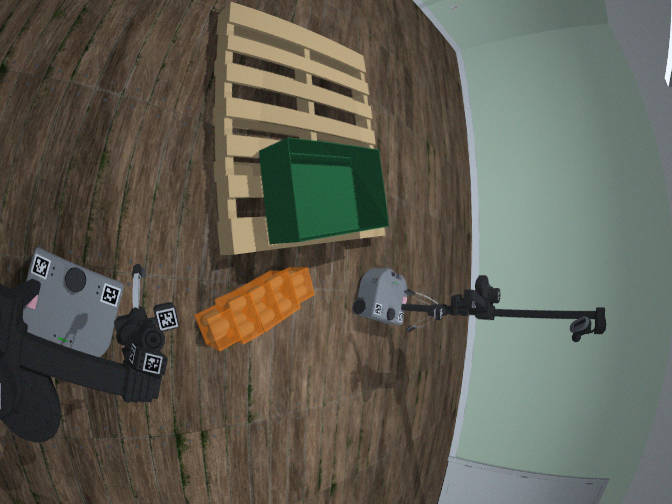

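Request:
{"api": "execute_actions", "payload": {"actions": [{"r1":{"base":{"rotate_rad":-0.93},"joints":{"wrist_yaw_rad":1.74,"wrist_pitch_rad":-1.4}},"r2":{"base":{"rotate_rad":-2.7},"joints":{"wrist_pitch_rad":-1.0}}}], "cameras": []}}

Request:
{"api": "execute_actions", "payload": {"actions": [{"r1":{"base":{"translate_m":0.58}},"r2":{"base":{"translate_m":0.47},"joints":{"wrist_yaw_rad":-1.34}}}], "cameras": []}}

Request:
{"api": "execute_actions", "payload": {"actions": [{"r1":{"base":{"rotate_rad":-0.17},"joints":{"head_pan_rad":-1.2,"head_tilt_rad":-0.9}},"r2":{"base":{"rotate_rad":-1.54},"joints":{"head_pan_rad":-2.3,"head_tilt_rad":-0.8}}}], "cameras": ["r2_nav_camera","r1_nav_camera"]}}

Scene clock: 298.83 s.
r1.base_odometry: x=+0.607 y=+4.035 heading=-2.972 (m, m, rad; r1's odometry frame)
r1.turned_by_wheels: -0.930 (rad since the last result)
r1.turned_by_imu: -0.935 (rad since the last result)
r1.base_tilt: forward=+0.0 right=+0.5 (deg)
r1.lidar_m: 2.90 3.68 5.16 2.95 2.02 1.89 1.92 2.45 3.47 0.55 0.57 0.88
r1.head_depth_mm: 3082 3390 2470 1924 1586 1344 1177 / 3105 3350 2435 1908 1594 1360 1174 / 3103 3371 2435 1924 1586 1342 1194 / 3088 3327 2456 1923 1588 1345 1175 / 3128 3312 2434 1873 1510 1271 1146 / 3116 3375 2446 1794 1503 1268 1123 / 3094 3311 2476 1864 1343 1186 1075
r1.base_status: done
r1.joint_positions: lift_m=+0.500 arm_m=+0.001 wrist_yaw_rad=+1.737 wrist_pitch_rad=-1.399 wrist_roll_rad=-0.003 gripper_m=+0.179 head_pan_rad=-1.907 head_tilt_rad=-0.803
r1.joint_status: all done
r1.motor_effort: left_wheel=+1(4) right_wheel=-1(4) lift_m=+43(44) arm_m=-5(5) wrist_yaw_rad=+2(3) wrist_pitch_rad=+0(0) wrist_roll_rad=+1(1) gripper_m=+0(0) head_pan_rad=+3(3) head_tilt_rad=+1(0) (%)
r1.hand_pose: x=-0.0016 y=-0.1426 z=+0.3817 quat_wxyz=(+0.697, +0.707, -0.001, +0.120) (m; r1's base frame)
r1.wrist_depth_mm: 529 542 549 559 567 581 586 / 527 533 548 553 568 576 581 / - 538 539 554 569 571 566 / - - - 555 562 572 461 / - - - 548 560 566 446 / - - - 546 557 552 442 / - - - 545 549 - 442
r2.base_odometry: x=+3.456 y=-2.633 heading=+2.726 (m, m, rad; r2's odometry frame)
r2.turned_by_wheels: -2.700 (rad since the last result)
r2.turned_by_imu: -2.741 (rad since the last result)
r2.base_tilt: forward=-0.3 right=-0.2 (deg)
r2.lidar_m: 5.37 4.23 1.62 0.80 0.81 3.45 2.79 1.48 1.24 1.23 1.38 2.24
r2.head_depth_mm: 1018 1142 1324 1550 1495 1277 1106 / 1072 1225 1406 1665 1498 1277 1134 / 1126 1290 1494 1719 1496 1281 1162 / 1196 1377 1626 1803 1519 1283 1137 / 1267 1468 1757 1818 1508 1288 1123 / 1346 1594 1926 1833 1520 1288 1120 / 1438 1697 2084 1841 1518 1299 1124
r2.base_status: done
r2.joint_positions: lift_m=+0.499 arm_m=+0.003 wrist_yaw_rad=+0.513 wrist_pitch_rad=-1.010 wrist_roll_rad=-0.006 gripper_m=+0.179 head_pan_rad=-1.193 head_tilt_rad=-0.791
r2.joint_status: all done
r2.motor_effort: left_wheel=+0(9) right_wheel=-1(4) lift_m=+40(39) arm_m=-3(3) wrist_yaw_rad=-3(2) wrist_pitch_rad=+3(4) wrist_roll_rad=+3(3) gripper_m=+0(1) head_pan_rad=-2(2) head_tilt_rad=-4(4) (%)
r2.hand_pose: x=+0.0352 y=-0.2489 z=+0.4083 quat_wxyz=(+0.687, +0.488, -0.509, -0.173) (m; r2's base frame)
r2.wrist_depth_mm: 758 786 770 717 709 676 666 / 735 724 710 688 669 649 624 / 682 668 672 645 637 612 594 / 656 640 636 598 582 570 562 / 611 605 575 567 546 553 542 / 577 - 550 535 529 517 - / 547 531 519 514 502 495 478
pictures: none
No camera images: the call's "cameras" was empty. Leave "cameras" out to get every camera's image.

Scene clock: 305.60 s.
r1.base_odometry: x=+0.035 y=+3.937 heading=-2.972 (m, m, rad; r1's odometry frame)
r1.turned_by_wheels: +0.000 (rad since the last result)
r1.turned_by_imu: +0.005 (rad since the last result)
r1.base_tilt: forward=+0.0 right=+0.2 (deg)
r1.lidar_m: 1.00 3.03 4.95 3.80 2.58 2.42 2.46 3.12 0.61 0.61 2.48 0.88
r1.head_depth_mm: 3343 3298 2457 1915 1530 1304 1174 / 3354 3380 2423 1856 1466 1295 1171 / 3323 3382 2457 1784 1385 1265 1194 / 3350 3397 2450 1780 1423 1215 1192 / 3294 3420 2485 1791 1424 1186 1196 / 3363 3361 2439 1839 1397 1167 1167 / 3364 3361 2467 1800 1383 1188 1169
r1.base_status: done
r1.joint_positions: lift_m=+0.500 arm_m=+0.001 wrist_yaw_rad=+1.737 wrist_pitch_rad=-1.399 wrist_roll_rad=-0.003 gripper_m=+0.179 head_pan_rad=-1.907 head_tilt_rad=-0.803
r1.joint_status: not commanded
r1.motor_effort: left_wheel=+1(7) right_wheel=-1(2) lift_m=+44(44) arm_m=-5(5) wrist_yaw_rad=+3(3) wrist_pitch_rad=+0(0) wrist_roll_rad=+1(1) gripper_m=+0(0) head_pan_rad=+3(3) head_tilt_rad=+1(1) (%)
r1.hand_pose: x=-0.0016 y=-0.1426 z=+0.3817 quat_wxyz=(+0.697, +0.707, -0.001, +0.120) (m; r1's base frame)
r1.wrist_depth_mm: 532 540 551 563 576 514 596 / 527 536 546 556 566 509 594 / - 535 544 556 560 497 591 / - - - 550 551 513 580 / - - - 550 553 478 564 / - - - 542 550 543 560 / - - - 542 549 - 552
r2.base_odometry: x=+3.026 y=-2.443 heading=+2.726 (m, m, rad; r2's odometry frame)
r2.turned_by_wheels: +0.000 (rad since the last result)
r2.turned_by_imu: +0.005 (rad since the last result)
r2.base_tilt: forward=-0.5 right=-0.1 (deg)
r2.lidar_m: 4.90 4.12 3.48 0.99 1.00 1.11 3.00 1.59 1.33 1.33 1.49 2.43
r2.head_depth_mm: 1095 1242 1413 1647 1499 1268 1111 / 1154 1319 1520 1719 1501 1282 1137 / 1216 1401 1636 1795 1508 1282 1131 / 1290 1485 1758 1832 1502 1272 1120 / 1375 1582 1918 1818 1508 1289 1118 / 1454 1711 2070 1832 1515 1285 1125 / 1559 1849 2188 1837 1515 1286 1125
r2.base_status: done
r2.joint_positions: lift_m=+0.499 arm_m=+0.003 wrist_yaw_rad=-1.336 wrist_pitch_rad=-1.010 wrist_roll_rad=-0.005 gripper_m=+0.179 head_pan_rad=-1.193 head_tilt_rad=-0.791
r2.joint_status: all done
r2.motor_effort: left_wheel=-1(9) right_wheel=-1(2) lift_m=+39(39) arm_m=-3(3) wrist_yaw_rad=-4(3) wrist_pitch_rad=+3(3) wrist_roll_rad=+2(3) gripper_m=+0(0) head_pan_rad=-2(3) head_tilt_rad=-4(4) (%)
r2.hand_pose: x=-0.1341 y=-0.1746 z=+0.4083 quat_wxyz=(+0.275, -0.113, -0.697, -0.653) (m; r2's base frame)
r2.wrist_depth_mm: 785 784 729 721 703 683 667 / 730 714 712 684 653 645 616 / 694 668 646 633 617 604 595 / 640 625 621 603 590 584 558 / 617 602 593 555 - - 526 / 561 - 548 543 - - - / 542 538 519 510 - - -
pictures: none
No camera images: the call's "cameras" was empty. Leave "cameras" out to get every camera's image.

Scene clock: 309.00 s.
r1.base_odometry: x=+0.035 y=+3.937 heading=-3.141 (m, m, rad; r1's odometry frame)
r1.turned_by_wheels: -0.170 (rad since the last result)
r1.turned_by_imu: -0.170 (rad since the last result)
r1.base_tilt: forward=+0.1 right=+0.3 (deg)
r1.lidar_m: 0.93 2.69 4.65 4.87 2.79 2.42 2.42 2.80 0.63 0.61 0.63 2.32
r1.head_depth_mm: 3320 2770 2019 1463 1341 1183 1145 / 3447 2755 2027 1465 1340 1225 1176 / 3652 2745 2007 1459 1345 1245 1165 / 3723 2769 2145 1649 1316 1292 1119 / 3384 2752 2165 1757 1403 1286 1110 / 3152 2766 2155 1770 1487 1295 1110 / 2789 2755 2149 1755 1492 1290 1148
r1.base_status: done
r1.joint_positions: lift_m=+0.500 arm_m=+0.001 wrist_yaw_rad=+1.737 wrist_pitch_rad=-1.399 wrist_roll_rad=-0.003 gripper_m=+0.179 head_pan_rad=-1.207 head_tilt_rad=-0.889
r1.joint_status: all done
r1.motor_effort: left_wheel=+1(7) right_wheel=-1(4) lift_m=+43(43) arm_m=-5(5) wrist_yaw_rad=+2(3) wrist_pitch_rad=+0(0) wrist_roll_rad=+1(1) gripper_m=+0(0) head_pan_rad=+3(36) head_tilt_rad=-4(8) (%)
r1.hand_pose: x=-0.0016 y=-0.1426 z=+0.3817 quat_wxyz=(+0.697, +0.707, -0.001, +0.120) (m; r1's base frame)
r1.wrist_depth_mm: 530 539 547 561 567 484 594 / 527 535 544 555 563 514 585 / - 536 548 556 555 511 581 / - - - 553 559 477 567 / - - - 551 555 458 558 / - - - 541 551 559 559 / - - - 540 550 - 459
r2.base_odometry: x=+3.026 y=-2.443 heading=+1.186 (m, m, rad; r2's odometry frame)
r2.turned_by_wheels: -1.540 (rad since the last result)
r2.turned_by_imu: -1.563 (rad since the last result)
r2.base_tilt: forward=-0.3 right=+0.0 (deg)
r2.lidar_m: 1.33 1.51 2.54 4.89 4.06 3.47 0.99 0.96 1.13 2.82 1.57 1.33
r2.head_depth_mm: 3756 3064 2271 1731 1440 1254 1136 / - 3090 1866 1627 1459 1232 1112 / - 3105 1909 1542 1423 1281 1138 / 3906 3138 2171 1582 1470 1282 - / 3760 3107 2172 1701 1503 1286 1163 / 3525 3143 2125 1785 1508 1295 1127 / 3340 3157 2357 1837 1512 1291 1125
r2.base_status: done
r2.joint_positions: lift_m=+0.499 arm_m=+0.003 wrist_yaw_rad=-1.337 wrist_pitch_rad=-1.010 wrist_roll_rad=-0.005 gripper_m=+0.179 head_pan_rad=-2.293 head_tilt_rad=-0.791
r2.joint_status: all done
r2.motor_effort: left_wheel=+0(7) right_wheel=-1(3) lift_m=+39(39) arm_m=-3(3) wrist_yaw_rad=-4(4) wrist_pitch_rad=+3(3) wrist_roll_rad=+3(2) gripper_m=-1(1) head_pan_rad=-2(36) head_tilt_rad=-4(3) (%)
r2.hand_pose: x=-0.1343 y=-0.1746 z=+0.4084 quat_wxyz=(+0.276, -0.113, -0.697, -0.653) (m; r2's base frame)
r2.wrist_depth_mm: 774 764 723 729 693 684 664 / 728 720 699 685 662 642 619 / 710 685 655 637 610 608 593 / 634 632 616 597 581 563 563 / 608 615 582 561 - - 534 / 588 - 549 540 - - - / 558 531 525 519 - - -
pictures: r1_nav_camera (sideways: a quarter turn counterclockwise sets it upright), r2_nav_camera (sideways: a quarter turn counterclockwise sets it upright)
camera_calibration (this result's frames):
r1_nav_camera: T_world_to_cam=[[0.242124, -0.785731, 0.569213, -0.700585], [-0.942532, -0.329693, -0.0541806, 0.126865], [0.230237, -0.523383, -0.820403, 1.01583], [0, 0, 0, 1]] pos_world=[0.0553217, 0.0230228, 1.23904]
r2_nav_camera: T_world_to_cam=[[-0.467807, -0.490016, 0.735554, -0.902089], [-0.726815, 0.686817, -0.00470093, 0.0586477], [-0.502888, -0.536811, -0.677449, 0.847611], [0, 0, 0, 1]] pos_world=[0.0468757, -0.0273113, 1.23802]
Images, in order (width x height): r1_nav_camera 672x504, r2_nav_camera 672x504.

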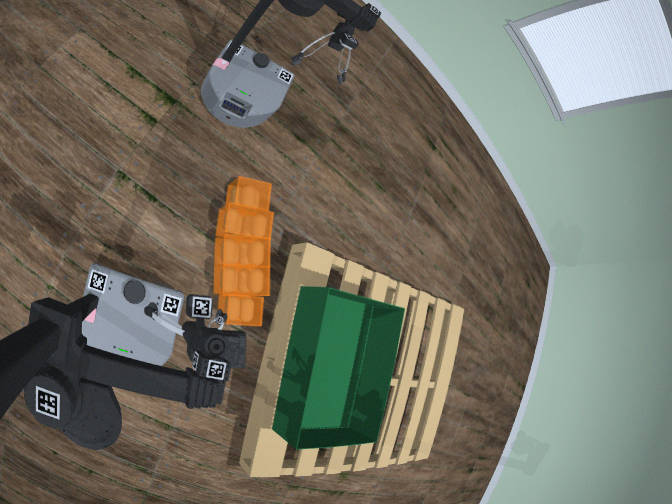

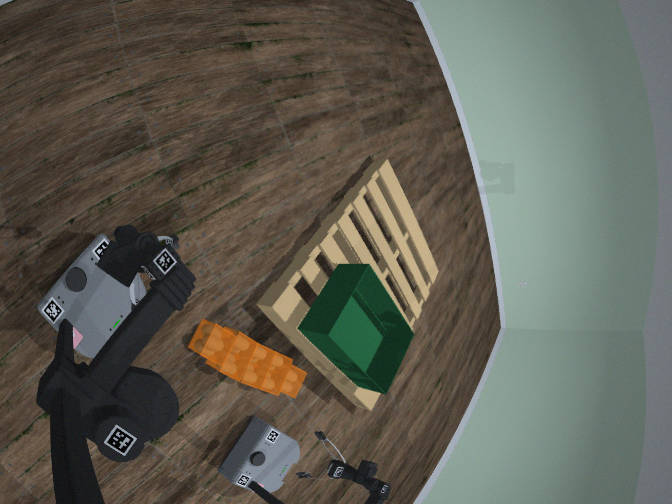

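Request:
{"api": "execute_actions", "payload": {"actions": [{"r2":{"base":{"rotate_rad":-0.4}},"r1":{"joints":{"wrist_yaw_rad":1.8,"arm_m":0.2}}}], "cameras": []}}

Request:
{"api": "execute_actions", "payload": {"actions": [{"r2":{"base":{"translate_m":-0.33}}}], "cameras": []}}

Request:
{"api": "execute_actions", "payload": {"actions": [{"r2":{"base":{"rotate_rad":0.4},"joints":{"arm_m":0.1,"wrist_yaw_rad":-1.2}},"r1":{"base":{"translate_m":0.05}}}], "cameras": ["r2_wrist_camera","r1_wrist_camera","r1_nav_camera"]}}

Scene clock: 327.47 s.
r1.base_odometry: x=+0.035 y=+3.937 heading=-3.141 (m, m, rad; r1's odometry frame)
r1.turned_by_wheels: +0.000 (rad since the last result)
r1.turned_by_imu: +0.001 (rad since the last result)
r1.base_tilt: forward=-0.1 right=+0.3 (deg)
r1.lidar_m: 0.99 2.70 4.66 4.88 2.81 2.41 2.41 2.79 0.63 0.61 0.63 2.33
r1.head_depth_mm: 3291 2774 2009 1461 1345 1185 - / 3431 2746 2011 1465 1368 1243 1141 / 3613 2743 2021 1479 1334 1237 1127 / 3755 2772 2169 1660 1320 1294 1104 / 3456 2742 2133 1765 1391 1288 1104 / 3179 2751 2132 1750 1486 1291 1111 / 2767 2732 2146 1745 1491 1286 1139
r1.base_status: not commanded
r1.joint_positions: lift_m=+0.500 arm_m=+0.200 wrist_yaw_rad=+1.798 wrist_pitch_rad=-1.399 wrist_roll_rad=-0.003 gripper_m=+0.179 head_pan_rad=-1.207 head_tilt_rad=-0.889
r1.joint_status: all done
r1.motor_effort: left_wheel=+1(2) right_wheel=-1(1) lift_m=+45(45) arm_m=+6(6) wrist_yaw_rad=+2(3) wrist_pitch_rad=+0(0) wrist_roll_rad=+1(1) gripper_m=+1(0) head_pan_rad=+3(3) head_tilt_rad=-4(4) (%)
r1.hand_pose: x=-0.0019 y=-0.3403 z=+0.3817 quat_wxyz=(+0.693, +0.706, +0.021, +0.141) (m; r1's base frame)
r1.wrist_depth_mm: 526 540 551 560 513 575 591 / 529 536 552 554 512 580 453 / - 535 546 493 499 560 449 / - - 543 543 559 548 352 / - - 542 538 557 434 329 / - 527 531 544 549 429 311 / 515 522 531 542 535 - 288
r2.base_odometry: x=+3.026 y=-2.443 heading=+0.786 (m, m, rad; r2's odometry frame)
r2.turned_by_wheels: -0.400 (rad since the last result)
r2.turned_by_imu: -0.405 (rad since the last result)
r2.base_tilt: forward=-0.2 right=+0.1 (deg)
r2.lidar_m: 1.33 1.33 1.63 3.21 4.94 3.83 1.10 0.99 0.96 3.91 2.32 1.47
r2.head_depth_mm: 3039 3018 2114 1794 1418 1279 1130 / 3223 3087 2200 1775 1460 1272 1113 / 3403 3091 2051 1811 1452 1280 1138 / 3707 3184 1922 1718 1455 1246 - / 3991 3165 1923 1541 1438 1293 1164 / - 3133 2103 1623 1440 1292 1123 / - 3196 2183 1594 1479 1292 1122
r2.base_status: done
r2.joint_positions: lift_m=+0.499 arm_m=+0.003 wrist_yaw_rad=-1.337 wrist_pitch_rad=-1.009 wrist_roll_rad=-0.005 gripper_m=+0.179 head_pan_rad=-2.293 head_tilt_rad=-0.791
r2.joint_status: not commanded
r2.motor_effort: left_wheel=+0(8) right_wheel=-1(4) lift_m=+39(40) arm_m=-3(3) wrist_yaw_rad=-3(3) wrist_pitch_rad=+3(3) wrist_roll_rad=+2(2) gripper_m=-1(0) head_pan_rad=-1(2) head_tilt_rad=-4(4) (%)
r2.hand_pose: x=-0.1343 y=-0.1746 z=+0.4084 quat_wxyz=(+0.276, -0.113, -0.697, -0.653) (m; r2's base frame)
r2.wrist_depth_mm: 627 768 644 730 690 709 672 / 605 689 638 686 650 650 628 / 682 667 649 638 618 607 598 / 646 630 608 599 589 575 555 / 605 610 585 565 - - 539 / 571 - 548 539 - - - / 545 522 526 510 - - -
pictures: none
No camera images: the call's "cameras" was empty. Leave "cameras" out to get every camera's image.

Scene clock: 331.77 s.
r1.base_odometry: x=+0.035 y=+3.937 heading=-3.141 (m, m, rad; r1's odometry frame)
r1.turned_by_wheels: +0.000 (rad since the last result)
r1.turned_by_imu: +0.000 (rad since the last result)
r1.base_tilt: forward=+0.2 right=+0.2 (deg)
r1.lidar_m: 0.68 2.70 4.65 4.86 2.80 2.41 2.41 2.78 0.63 0.61 0.63 2.32
r1.head_depth_mm: 3315 2752 2008 1463 1357 1171 - / 3469 2801 2004 1478 1369 1241 1142 / 3647 2749 2025 1472 1345 1237 1126 / 3762 2754 2155 1663 1319 1294 1110 / 3452 2750 2156 1754 1397 1299 1106 / 3174 2756 2142 1740 1495 1299 1117 / 2816 2766 2155 1746 1496 1289 1142
r1.base_status: not commanded
r1.joint_positions: lift_m=+0.500 arm_m=+0.200 wrist_yaw_rad=+1.798 wrist_pitch_rad=-1.399 wrist_roll_rad=-0.003 gripper_m=+0.179 head_pan_rad=-1.207 head_tilt_rad=-0.889
r1.joint_status: not commanded
r1.motor_effort: left_wheel=+2(2) right_wheel=-1(1) lift_m=+45(44) arm_m=+5(5) wrist_yaw_rad=+2(2) wrist_pitch_rad=+0(0) wrist_roll_rad=+1(1) gripper_m=+0(0) head_pan_rad=+3(3) head_tilt_rad=-4(3) (%)
r1.hand_pose: x=-0.0019 y=-0.3403 z=+0.3817 quat_wxyz=(+0.693, +0.706, +0.021, +0.141) (m; r1's base frame)
r1.wrist_depth_mm: 536 540 549 558 507 582 598 / 529 534 549 556 506 577 455 / - 539 550 497 496 558 453 / - - 541 541 560 552 352 / - - 534 534 553 440 330 / - 528 533 541 549 428 310 / 513 521 533 542 537 - 287
r2.base_odometry: x=+2.793 y=-2.676 heading=+0.786 (m, m, rad; r2's odometry frame)
r2.turned_by_wheels: +0.000 (rad since the last result)
r2.turned_by_imu: -0.001 (rad since the last result)
r2.base_tilt: forward=-0.3 right=+0.1 (deg)
r2.lidar_m: 1.65 1.66 2.03 3.98 4.90 3.44 0.78 0.68 0.82 0.83 2.89 1.83
r2.head_depth_mm: 2709 2894 1002 1711 1396 1247 1128 / 2911 3070 2278 1815 1315 1247 1108 / 3087 3156 2292 1818 1334 1280 1134 / 3277 3126 2306 1770 1505 1280 - / 3624 3158 2309 1551 1473 1230 1104 / 3853 3148 2323 1649 1407 1264 1100 / - 3176 2325 1617 1295 1251 1122
r2.base_status: done
r2.joint_positions: lift_m=+0.499 arm_m=+0.003 wrist_yaw_rad=-1.337 wrist_pitch_rad=-1.009 wrist_roll_rad=-0.005 gripper_m=+0.179 head_pan_rad=-2.293 head_tilt_rad=-0.791
r2.joint_status: not commanded
r2.motor_effort: left_wheel=+1(7) right_wheel=-1(4) lift_m=+40(39) arm_m=-3(3) wrist_yaw_rad=-4(4) wrist_pitch_rad=+3(3) wrist_roll_rad=+2(2) gripper_m=+0(1) head_pan_rad=-3(2) head_tilt_rad=-4(4) (%)
r2.hand_pose: x=-0.1343 y=-0.1746 z=+0.4084 quat_wxyz=(+0.276, -0.113, -0.697, -0.653) (m; r2's base frame)
r2.wrist_depth_mm: 654 771 751 606 689 689 669 / 705 605 697 674 675 640 629 / 667 599 666 640 630 601 591 / 628 569 616 613 599 564 571 / 589 598 549 564 - - 532 / 568 - 505 536 - - - / 550 527 516 514 - - -
pictures: none
No camera images: the call's "cameras" was empty. Leave "cameras" out to get every camera's image.

Scene clock: 333.73 s.
r1.base_odometry: x=-0.015 y=+3.937 heading=-3.141 (m, m, rad; r1's odometry frame)
r1.turned_by_wheels: +0.000 (rad since the last result)
r1.turned_by_imu: +0.001 (rad since the last result)
r1.base_tilt: forward=+0.2 right=+0.3 (deg)
r1.lidar_m: 0.60 0.61 4.56 4.94 2.86 2.46 2.47 2.85 0.63 0.60 2.64 2.28
r1.head_depth_mm: 3357 2731 2008 1457 1341 1182 - / 3449 2753 2009 1468 1381 1247 1145 / 3629 2727 2026 1496 1333 1232 1108 / 3710 2772 2147 1672 1348 1296 1120 / 3408 2726 2127 1754 1494 1294 1129 / 3057 2741 2146 1766 1489 1286 1120 / 2708 2746 2167 1736 1492 1290 1132
r1.base_status: done
r1.joint_positions: lift_m=+0.500 arm_m=+0.200 wrist_yaw_rad=+1.798 wrist_pitch_rad=-1.399 wrist_roll_rad=-0.003 gripper_m=+0.179 head_pan_rad=-1.207 head_tilt_rad=-0.889
r1.joint_status: not commanded
r1.motor_effort: left_wheel=+1(7) right_wheel=-1(3) lift_m=+43(44) arm_m=+5(5) wrist_yaw_rad=+1(3) wrist_pitch_rad=+0(0) wrist_roll_rad=+1(1) gripper_m=+0(0) head_pan_rad=+4(3) head_tilt_rad=-4(3) (%)
r1.hand_pose: x=-0.0019 y=-0.3403 z=+0.3817 quat_wxyz=(+0.693, +0.706, +0.021, +0.141) (m; r1's base frame)
r1.wrist_depth_mm: 537 536 548 508 506 581 592 / 532 543 548 495 532 574 591 / - 537 544 502 559 556 451 / - - 543 496 554 552 445 / - - 539 443 554 438 329 / - 528 531 542 551 429 309 / 511 521 531 540 536 - 287
r2.base_odometry: x=+2.793 y=-2.676 heading=+1.186 (m, m, rad; r2's odometry frame)
r2.turned_by_wheels: +0.400 (rad since the last result)
r2.turned_by_imu: +0.406 (rad since the last result)
r2.base_tilt: forward=-0.4 right=-0.1 (deg)
r2.lidar_m: 1.65 1.88 3.15 4.84 3.68 3.14 0.63 0.91 0.82 3.57 1.95 1.66
r2.head_depth_mm: 3420 3084 2266 1748 1497 1174 1129 / 3877 3087 2283 1001 1470 1246 1119 / - 3088 2292 1572 1504 1250 1143 / - 3144 2162 1643 1436 1226 - / 3839 3150 2171 1597 1371 1308 1083 / 3603 3166 2118 1561 1436 1320 - / 3393 3178 2163 1700 1527 1290 1129
r2.base_status: done
r2.joint_positions: lift_m=+0.499 arm_m=+0.100 wrist_yaw_rad=-1.203 wrist_pitch_rad=-1.009 wrist_roll_rad=-0.005 gripper_m=+0.179 head_pan_rad=-2.293 head_tilt_rad=-0.791
r2.joint_status: all done
r2.motor_effort: left_wheel=-3(9) right_wheel=+1(4) lift_m=+39(39) arm_m=+4(4) wrist_yaw_rad=+4(5) wrist_pitch_rad=+3(3) wrist_roll_rad=+2(2) gripper_m=+0(0) head_pan_rad=-2(2) head_tilt_rad=-4(4) (%)
r2.hand_pose: x=-0.1297 y=-0.2862 z=+0.4084 quat_wxyz=(+0.318, -0.067, -0.703, -0.633) (m; r2's base frame)
r2.wrist_depth_mm: 636 619 597 683 705 546 496 / 732 594 676 615 640 630 573 / 682 681 645 594 611 616 612 / 654 632 614 557 583 574 569 / 604 609 586 558 555 554 528 / 569 - 536 537 527 - - / 541 523 513 512 505 - -
pictures: r1_nav_camera (sideways: a quarter turn counterclockwise sets it upright), r1_wrist_camera, r2_wrist_camera
camera_calibration (this result's frames):
r1_nav_camera: T_world_to_cam=[[0.242332, -0.785673, 0.569203, -0.700574], [-0.942446, -0.329939, -0.0541803, 0.126864], [0.230371, -0.523314, -0.82041, 1.01584], [0, 0, 0, 1]] pos_world=[0.0553154, 0.0230364, 1.23904]
r1_wrist_camera: T_world_to_cam=[[0.352664, -0.932562, 0.0771729, -0.362138], [-0.934904, -0.35465, -0.0133015, -0.075542], [0.0397739, -0.0674583, -0.996929, 0.519032], [0, 0, 0, 1]] pos_world=[0.0364446, -0.329494, 0.544381]
r2_wrist_camera: T_world_to_cam=[[-0.294879, 0.953804, -0.057487, 0.269818], [0.896696, 0.255435, -0.361508, 0.367142], [-0.330124, -0.15815, -0.930595, 0.458637], [0, 0, 0, 1]] pos_world=[-0.0982445, -0.278601, 0.575041]
Images, in order (width x height): r1_nav_camera 672x504, r1_wrist_camera 644x364, r2_wrist_camera 644x364.

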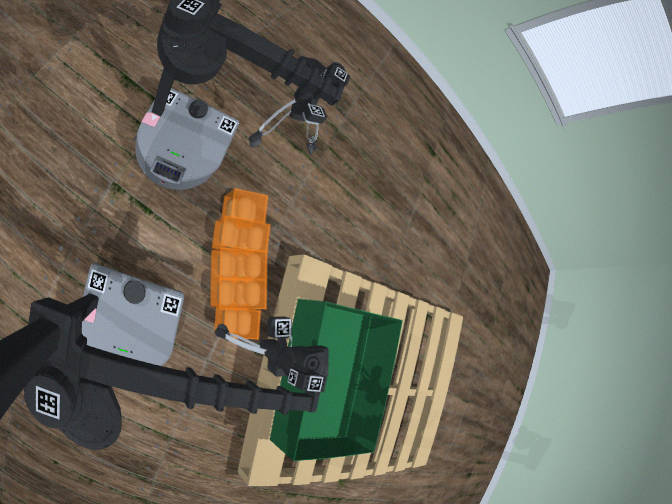

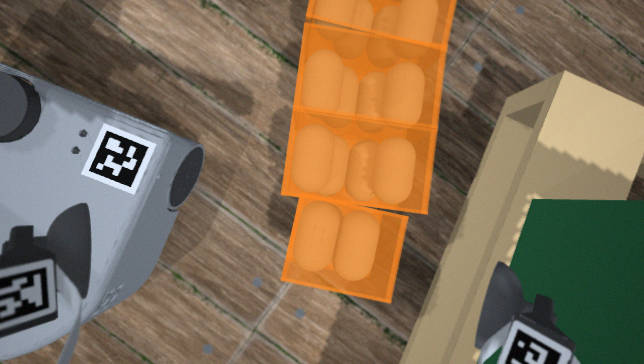

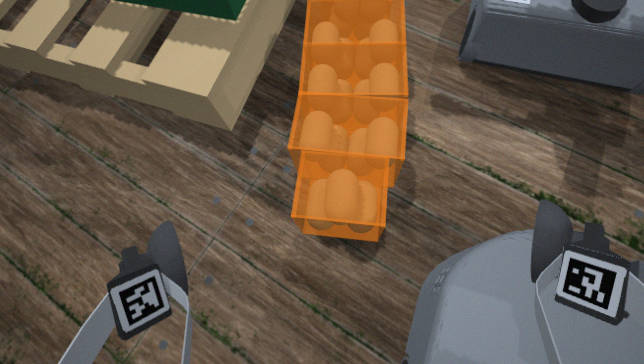

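Request:
{"api": "execute_actions", "payload": {"actions": [{"r2":{"base":{"translate_m":-0.115},"joints":{"arm_m":0.145,"wrist_yaw_rad":-1.34,"lift_m":0.33}},"r1":{"base":{"translate_m":-0.015},"joints":{"arm_m":0.27,"wrist_yaw_rad":1.68,"lift_m":0.33}}}], "cameras": ["r2_wrist_camera","r1_wrist_camera"]}}

Scene clock: 344.87 s.
r1.base_odometry: x=+0.000 y=+3.937 heading=-3.141 (m, m, rad; r1's odometry frame)
r1.turned_by_wheels: +0.000 (rad since the last result)
r1.turned_by_imu: +0.001 (rad since the last result)
r1.base_tilt: forward=+0.2 right=+0.4 (deg)
r1.lidar_m: 0.52 0.50 4.58 4.91 2.84 2.45 2.45 2.83 0.63 0.61 2.66 2.29
r1.head_depth_mm: 3328 2786 2013 1466 1345 1182 1143 / 3480 2748 1998 1483 1348 1250 1144 / 3641 2747 2022 1468 1340 1240 1112 / 3772 2795 2154 1671 1319 1291 1109 / 3373 2802 2143 1750 1463 1301 1118 / 3083 2748 2142 1765 1494 1284 1104 / 2729 2765 2157 1746 1486 1288 1127
r1.base_status: done
r1.joint_positions: lift_m=+0.330 arm_m=+0.270 wrist_yaw_rad=+1.682 wrist_pitch_rad=-1.399 wrist_roll_rad=-0.003 gripper_m=+0.179 head_pan_rad=-1.207 head_tilt_rad=-0.889
r1.joint_status: all done
r1.motor_effort: left_wheel=+1(2) right_wheel=-1(7) lift_m=+22(36) arm_m=+5(4) wrist_yaw_rad=-2(4) wrist_pitch_rad=+0(0) wrist_roll_rad=+1(1) gripper_m=+0(0) head_pan_rad=+3(4) head_tilt_rad=-3(4) (%)
r1.hand_pose: x=-0.0015 y=-0.4126 z=+0.2125 quat_wxyz=(+0.700, +0.706, -0.020, +0.101) (m; r1's base frame)
r1.wrist_depth_mm: 362 367 317 327 390 391 272 / 366 369 269 319 386 380 269 / 362 365 283 318 385 374 256 / 357 364 277 281 382 371 244 / - 359 262 263 380 367 233 / - 358 366 369 376 364 224 / 350 359 363 369 373 - 211
r2.base_odometry: x=+2.749 y=-2.783 heading=+1.186 (m, m, rad; r2's odometry frame)
r2.turned_by_wheels: +0.000 (rad since the last result)
r2.turned_by_imu: +0.000 (rad since the last result)
r2.base_tilt: forward=-0.3 right=-0.1 (deg)
r2.lidar_m: 1.77 2.00 3.36 4.86 3.55 3.03 0.53 0.92 0.75 3.81 2.09 1.77
r2.head_depth_mm: 3324 3067 2273 1804 1419 1112 1094 / 3735 3102 2270 1731 1507 1201 1118 / - 3110 2274 1462 1436 1256 1134 / - 3171 2295 1649 1425 1212 1112 / 3750 3158 2174 1598 1313 1292 1081 / 3557 3188 2176 1552 1358 1263 - / 3364 3149 2217 1718 1453 1297 1124
r2.base_status: done
r2.joint_positions: lift_m=+0.331 arm_m=+0.145 wrist_yaw_rad=-1.337 wrist_pitch_rad=-1.009 wrist_roll_rad=-0.005 gripper_m=+0.179 head_pan_rad=-2.293 head_tilt_rad=-0.791
r2.joint_status: all done
r2.motor_effort: left_wheel=-3(11) right_wheel=+1(1) lift_m=+15(35) arm_m=+4(3) wrist_yaw_rad=-4(4) wrist_pitch_rad=+3(3) wrist_roll_rad=+2(2) gripper_m=+0(1) head_pan_rad=-3(3) head_tilt_rad=-4(4) (%)
r2.hand_pose: x=-0.1343 y=-0.3164 z=+0.2395 quat_wxyz=(+0.276, -0.113, -0.697, -0.653) (m; r2's base frame)
r2.wrist_depth_mm: 405 399 535 425 499 462 429 / 376 480 485 404 463 455 459 / 371 427 455 397 434 435 417 / 463 450 432 365 408 410 410 / 437 430 414 346 388 391 - / 411 - 396 302 368 - - / 390 379 372 363 357 - -
pictures: r1_wrist_camera, r2_wrist_camera
camera_calibration (this result's frames):
r1_wrist_camera: T_world_to_cam=[[0.243014, -0.966948, 0.077173, -0.43096], [-0.969503, -0.244718, -0.0133016, -0.057786], [0.0317476, -0.0715869, -0.996929, 0.343726], [0, 0, 0, 1]] pos_world=[0.0377931, -0.406251, 0.37516]
r2_wrist_camera: T_world_to_cam=[[-0.165308, 0.984565, -0.057487, 0.314716], [0.922716, 0.133815, -0.361508, 0.282917], [-0.348236, -0.112804, -0.930595, 0.307119], [0, 0, 0, 1]] pos_world=[-0.102078, -0.313072, 0.406173]
Images, in order (width x height): r1_wrist_camera 644x364, r2_wrist_camera 644x364.

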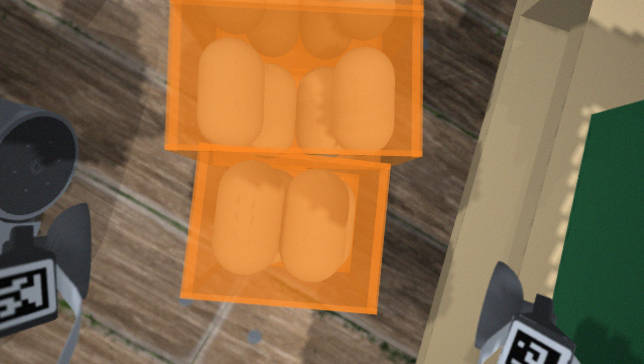

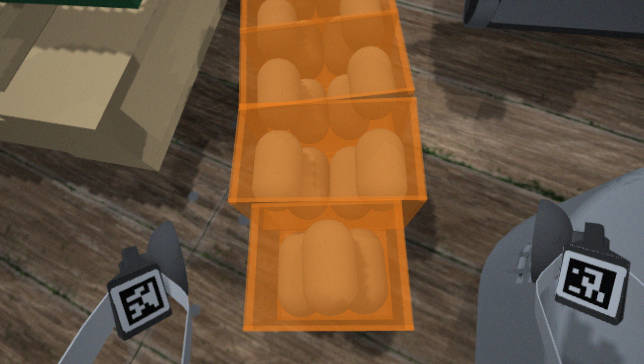

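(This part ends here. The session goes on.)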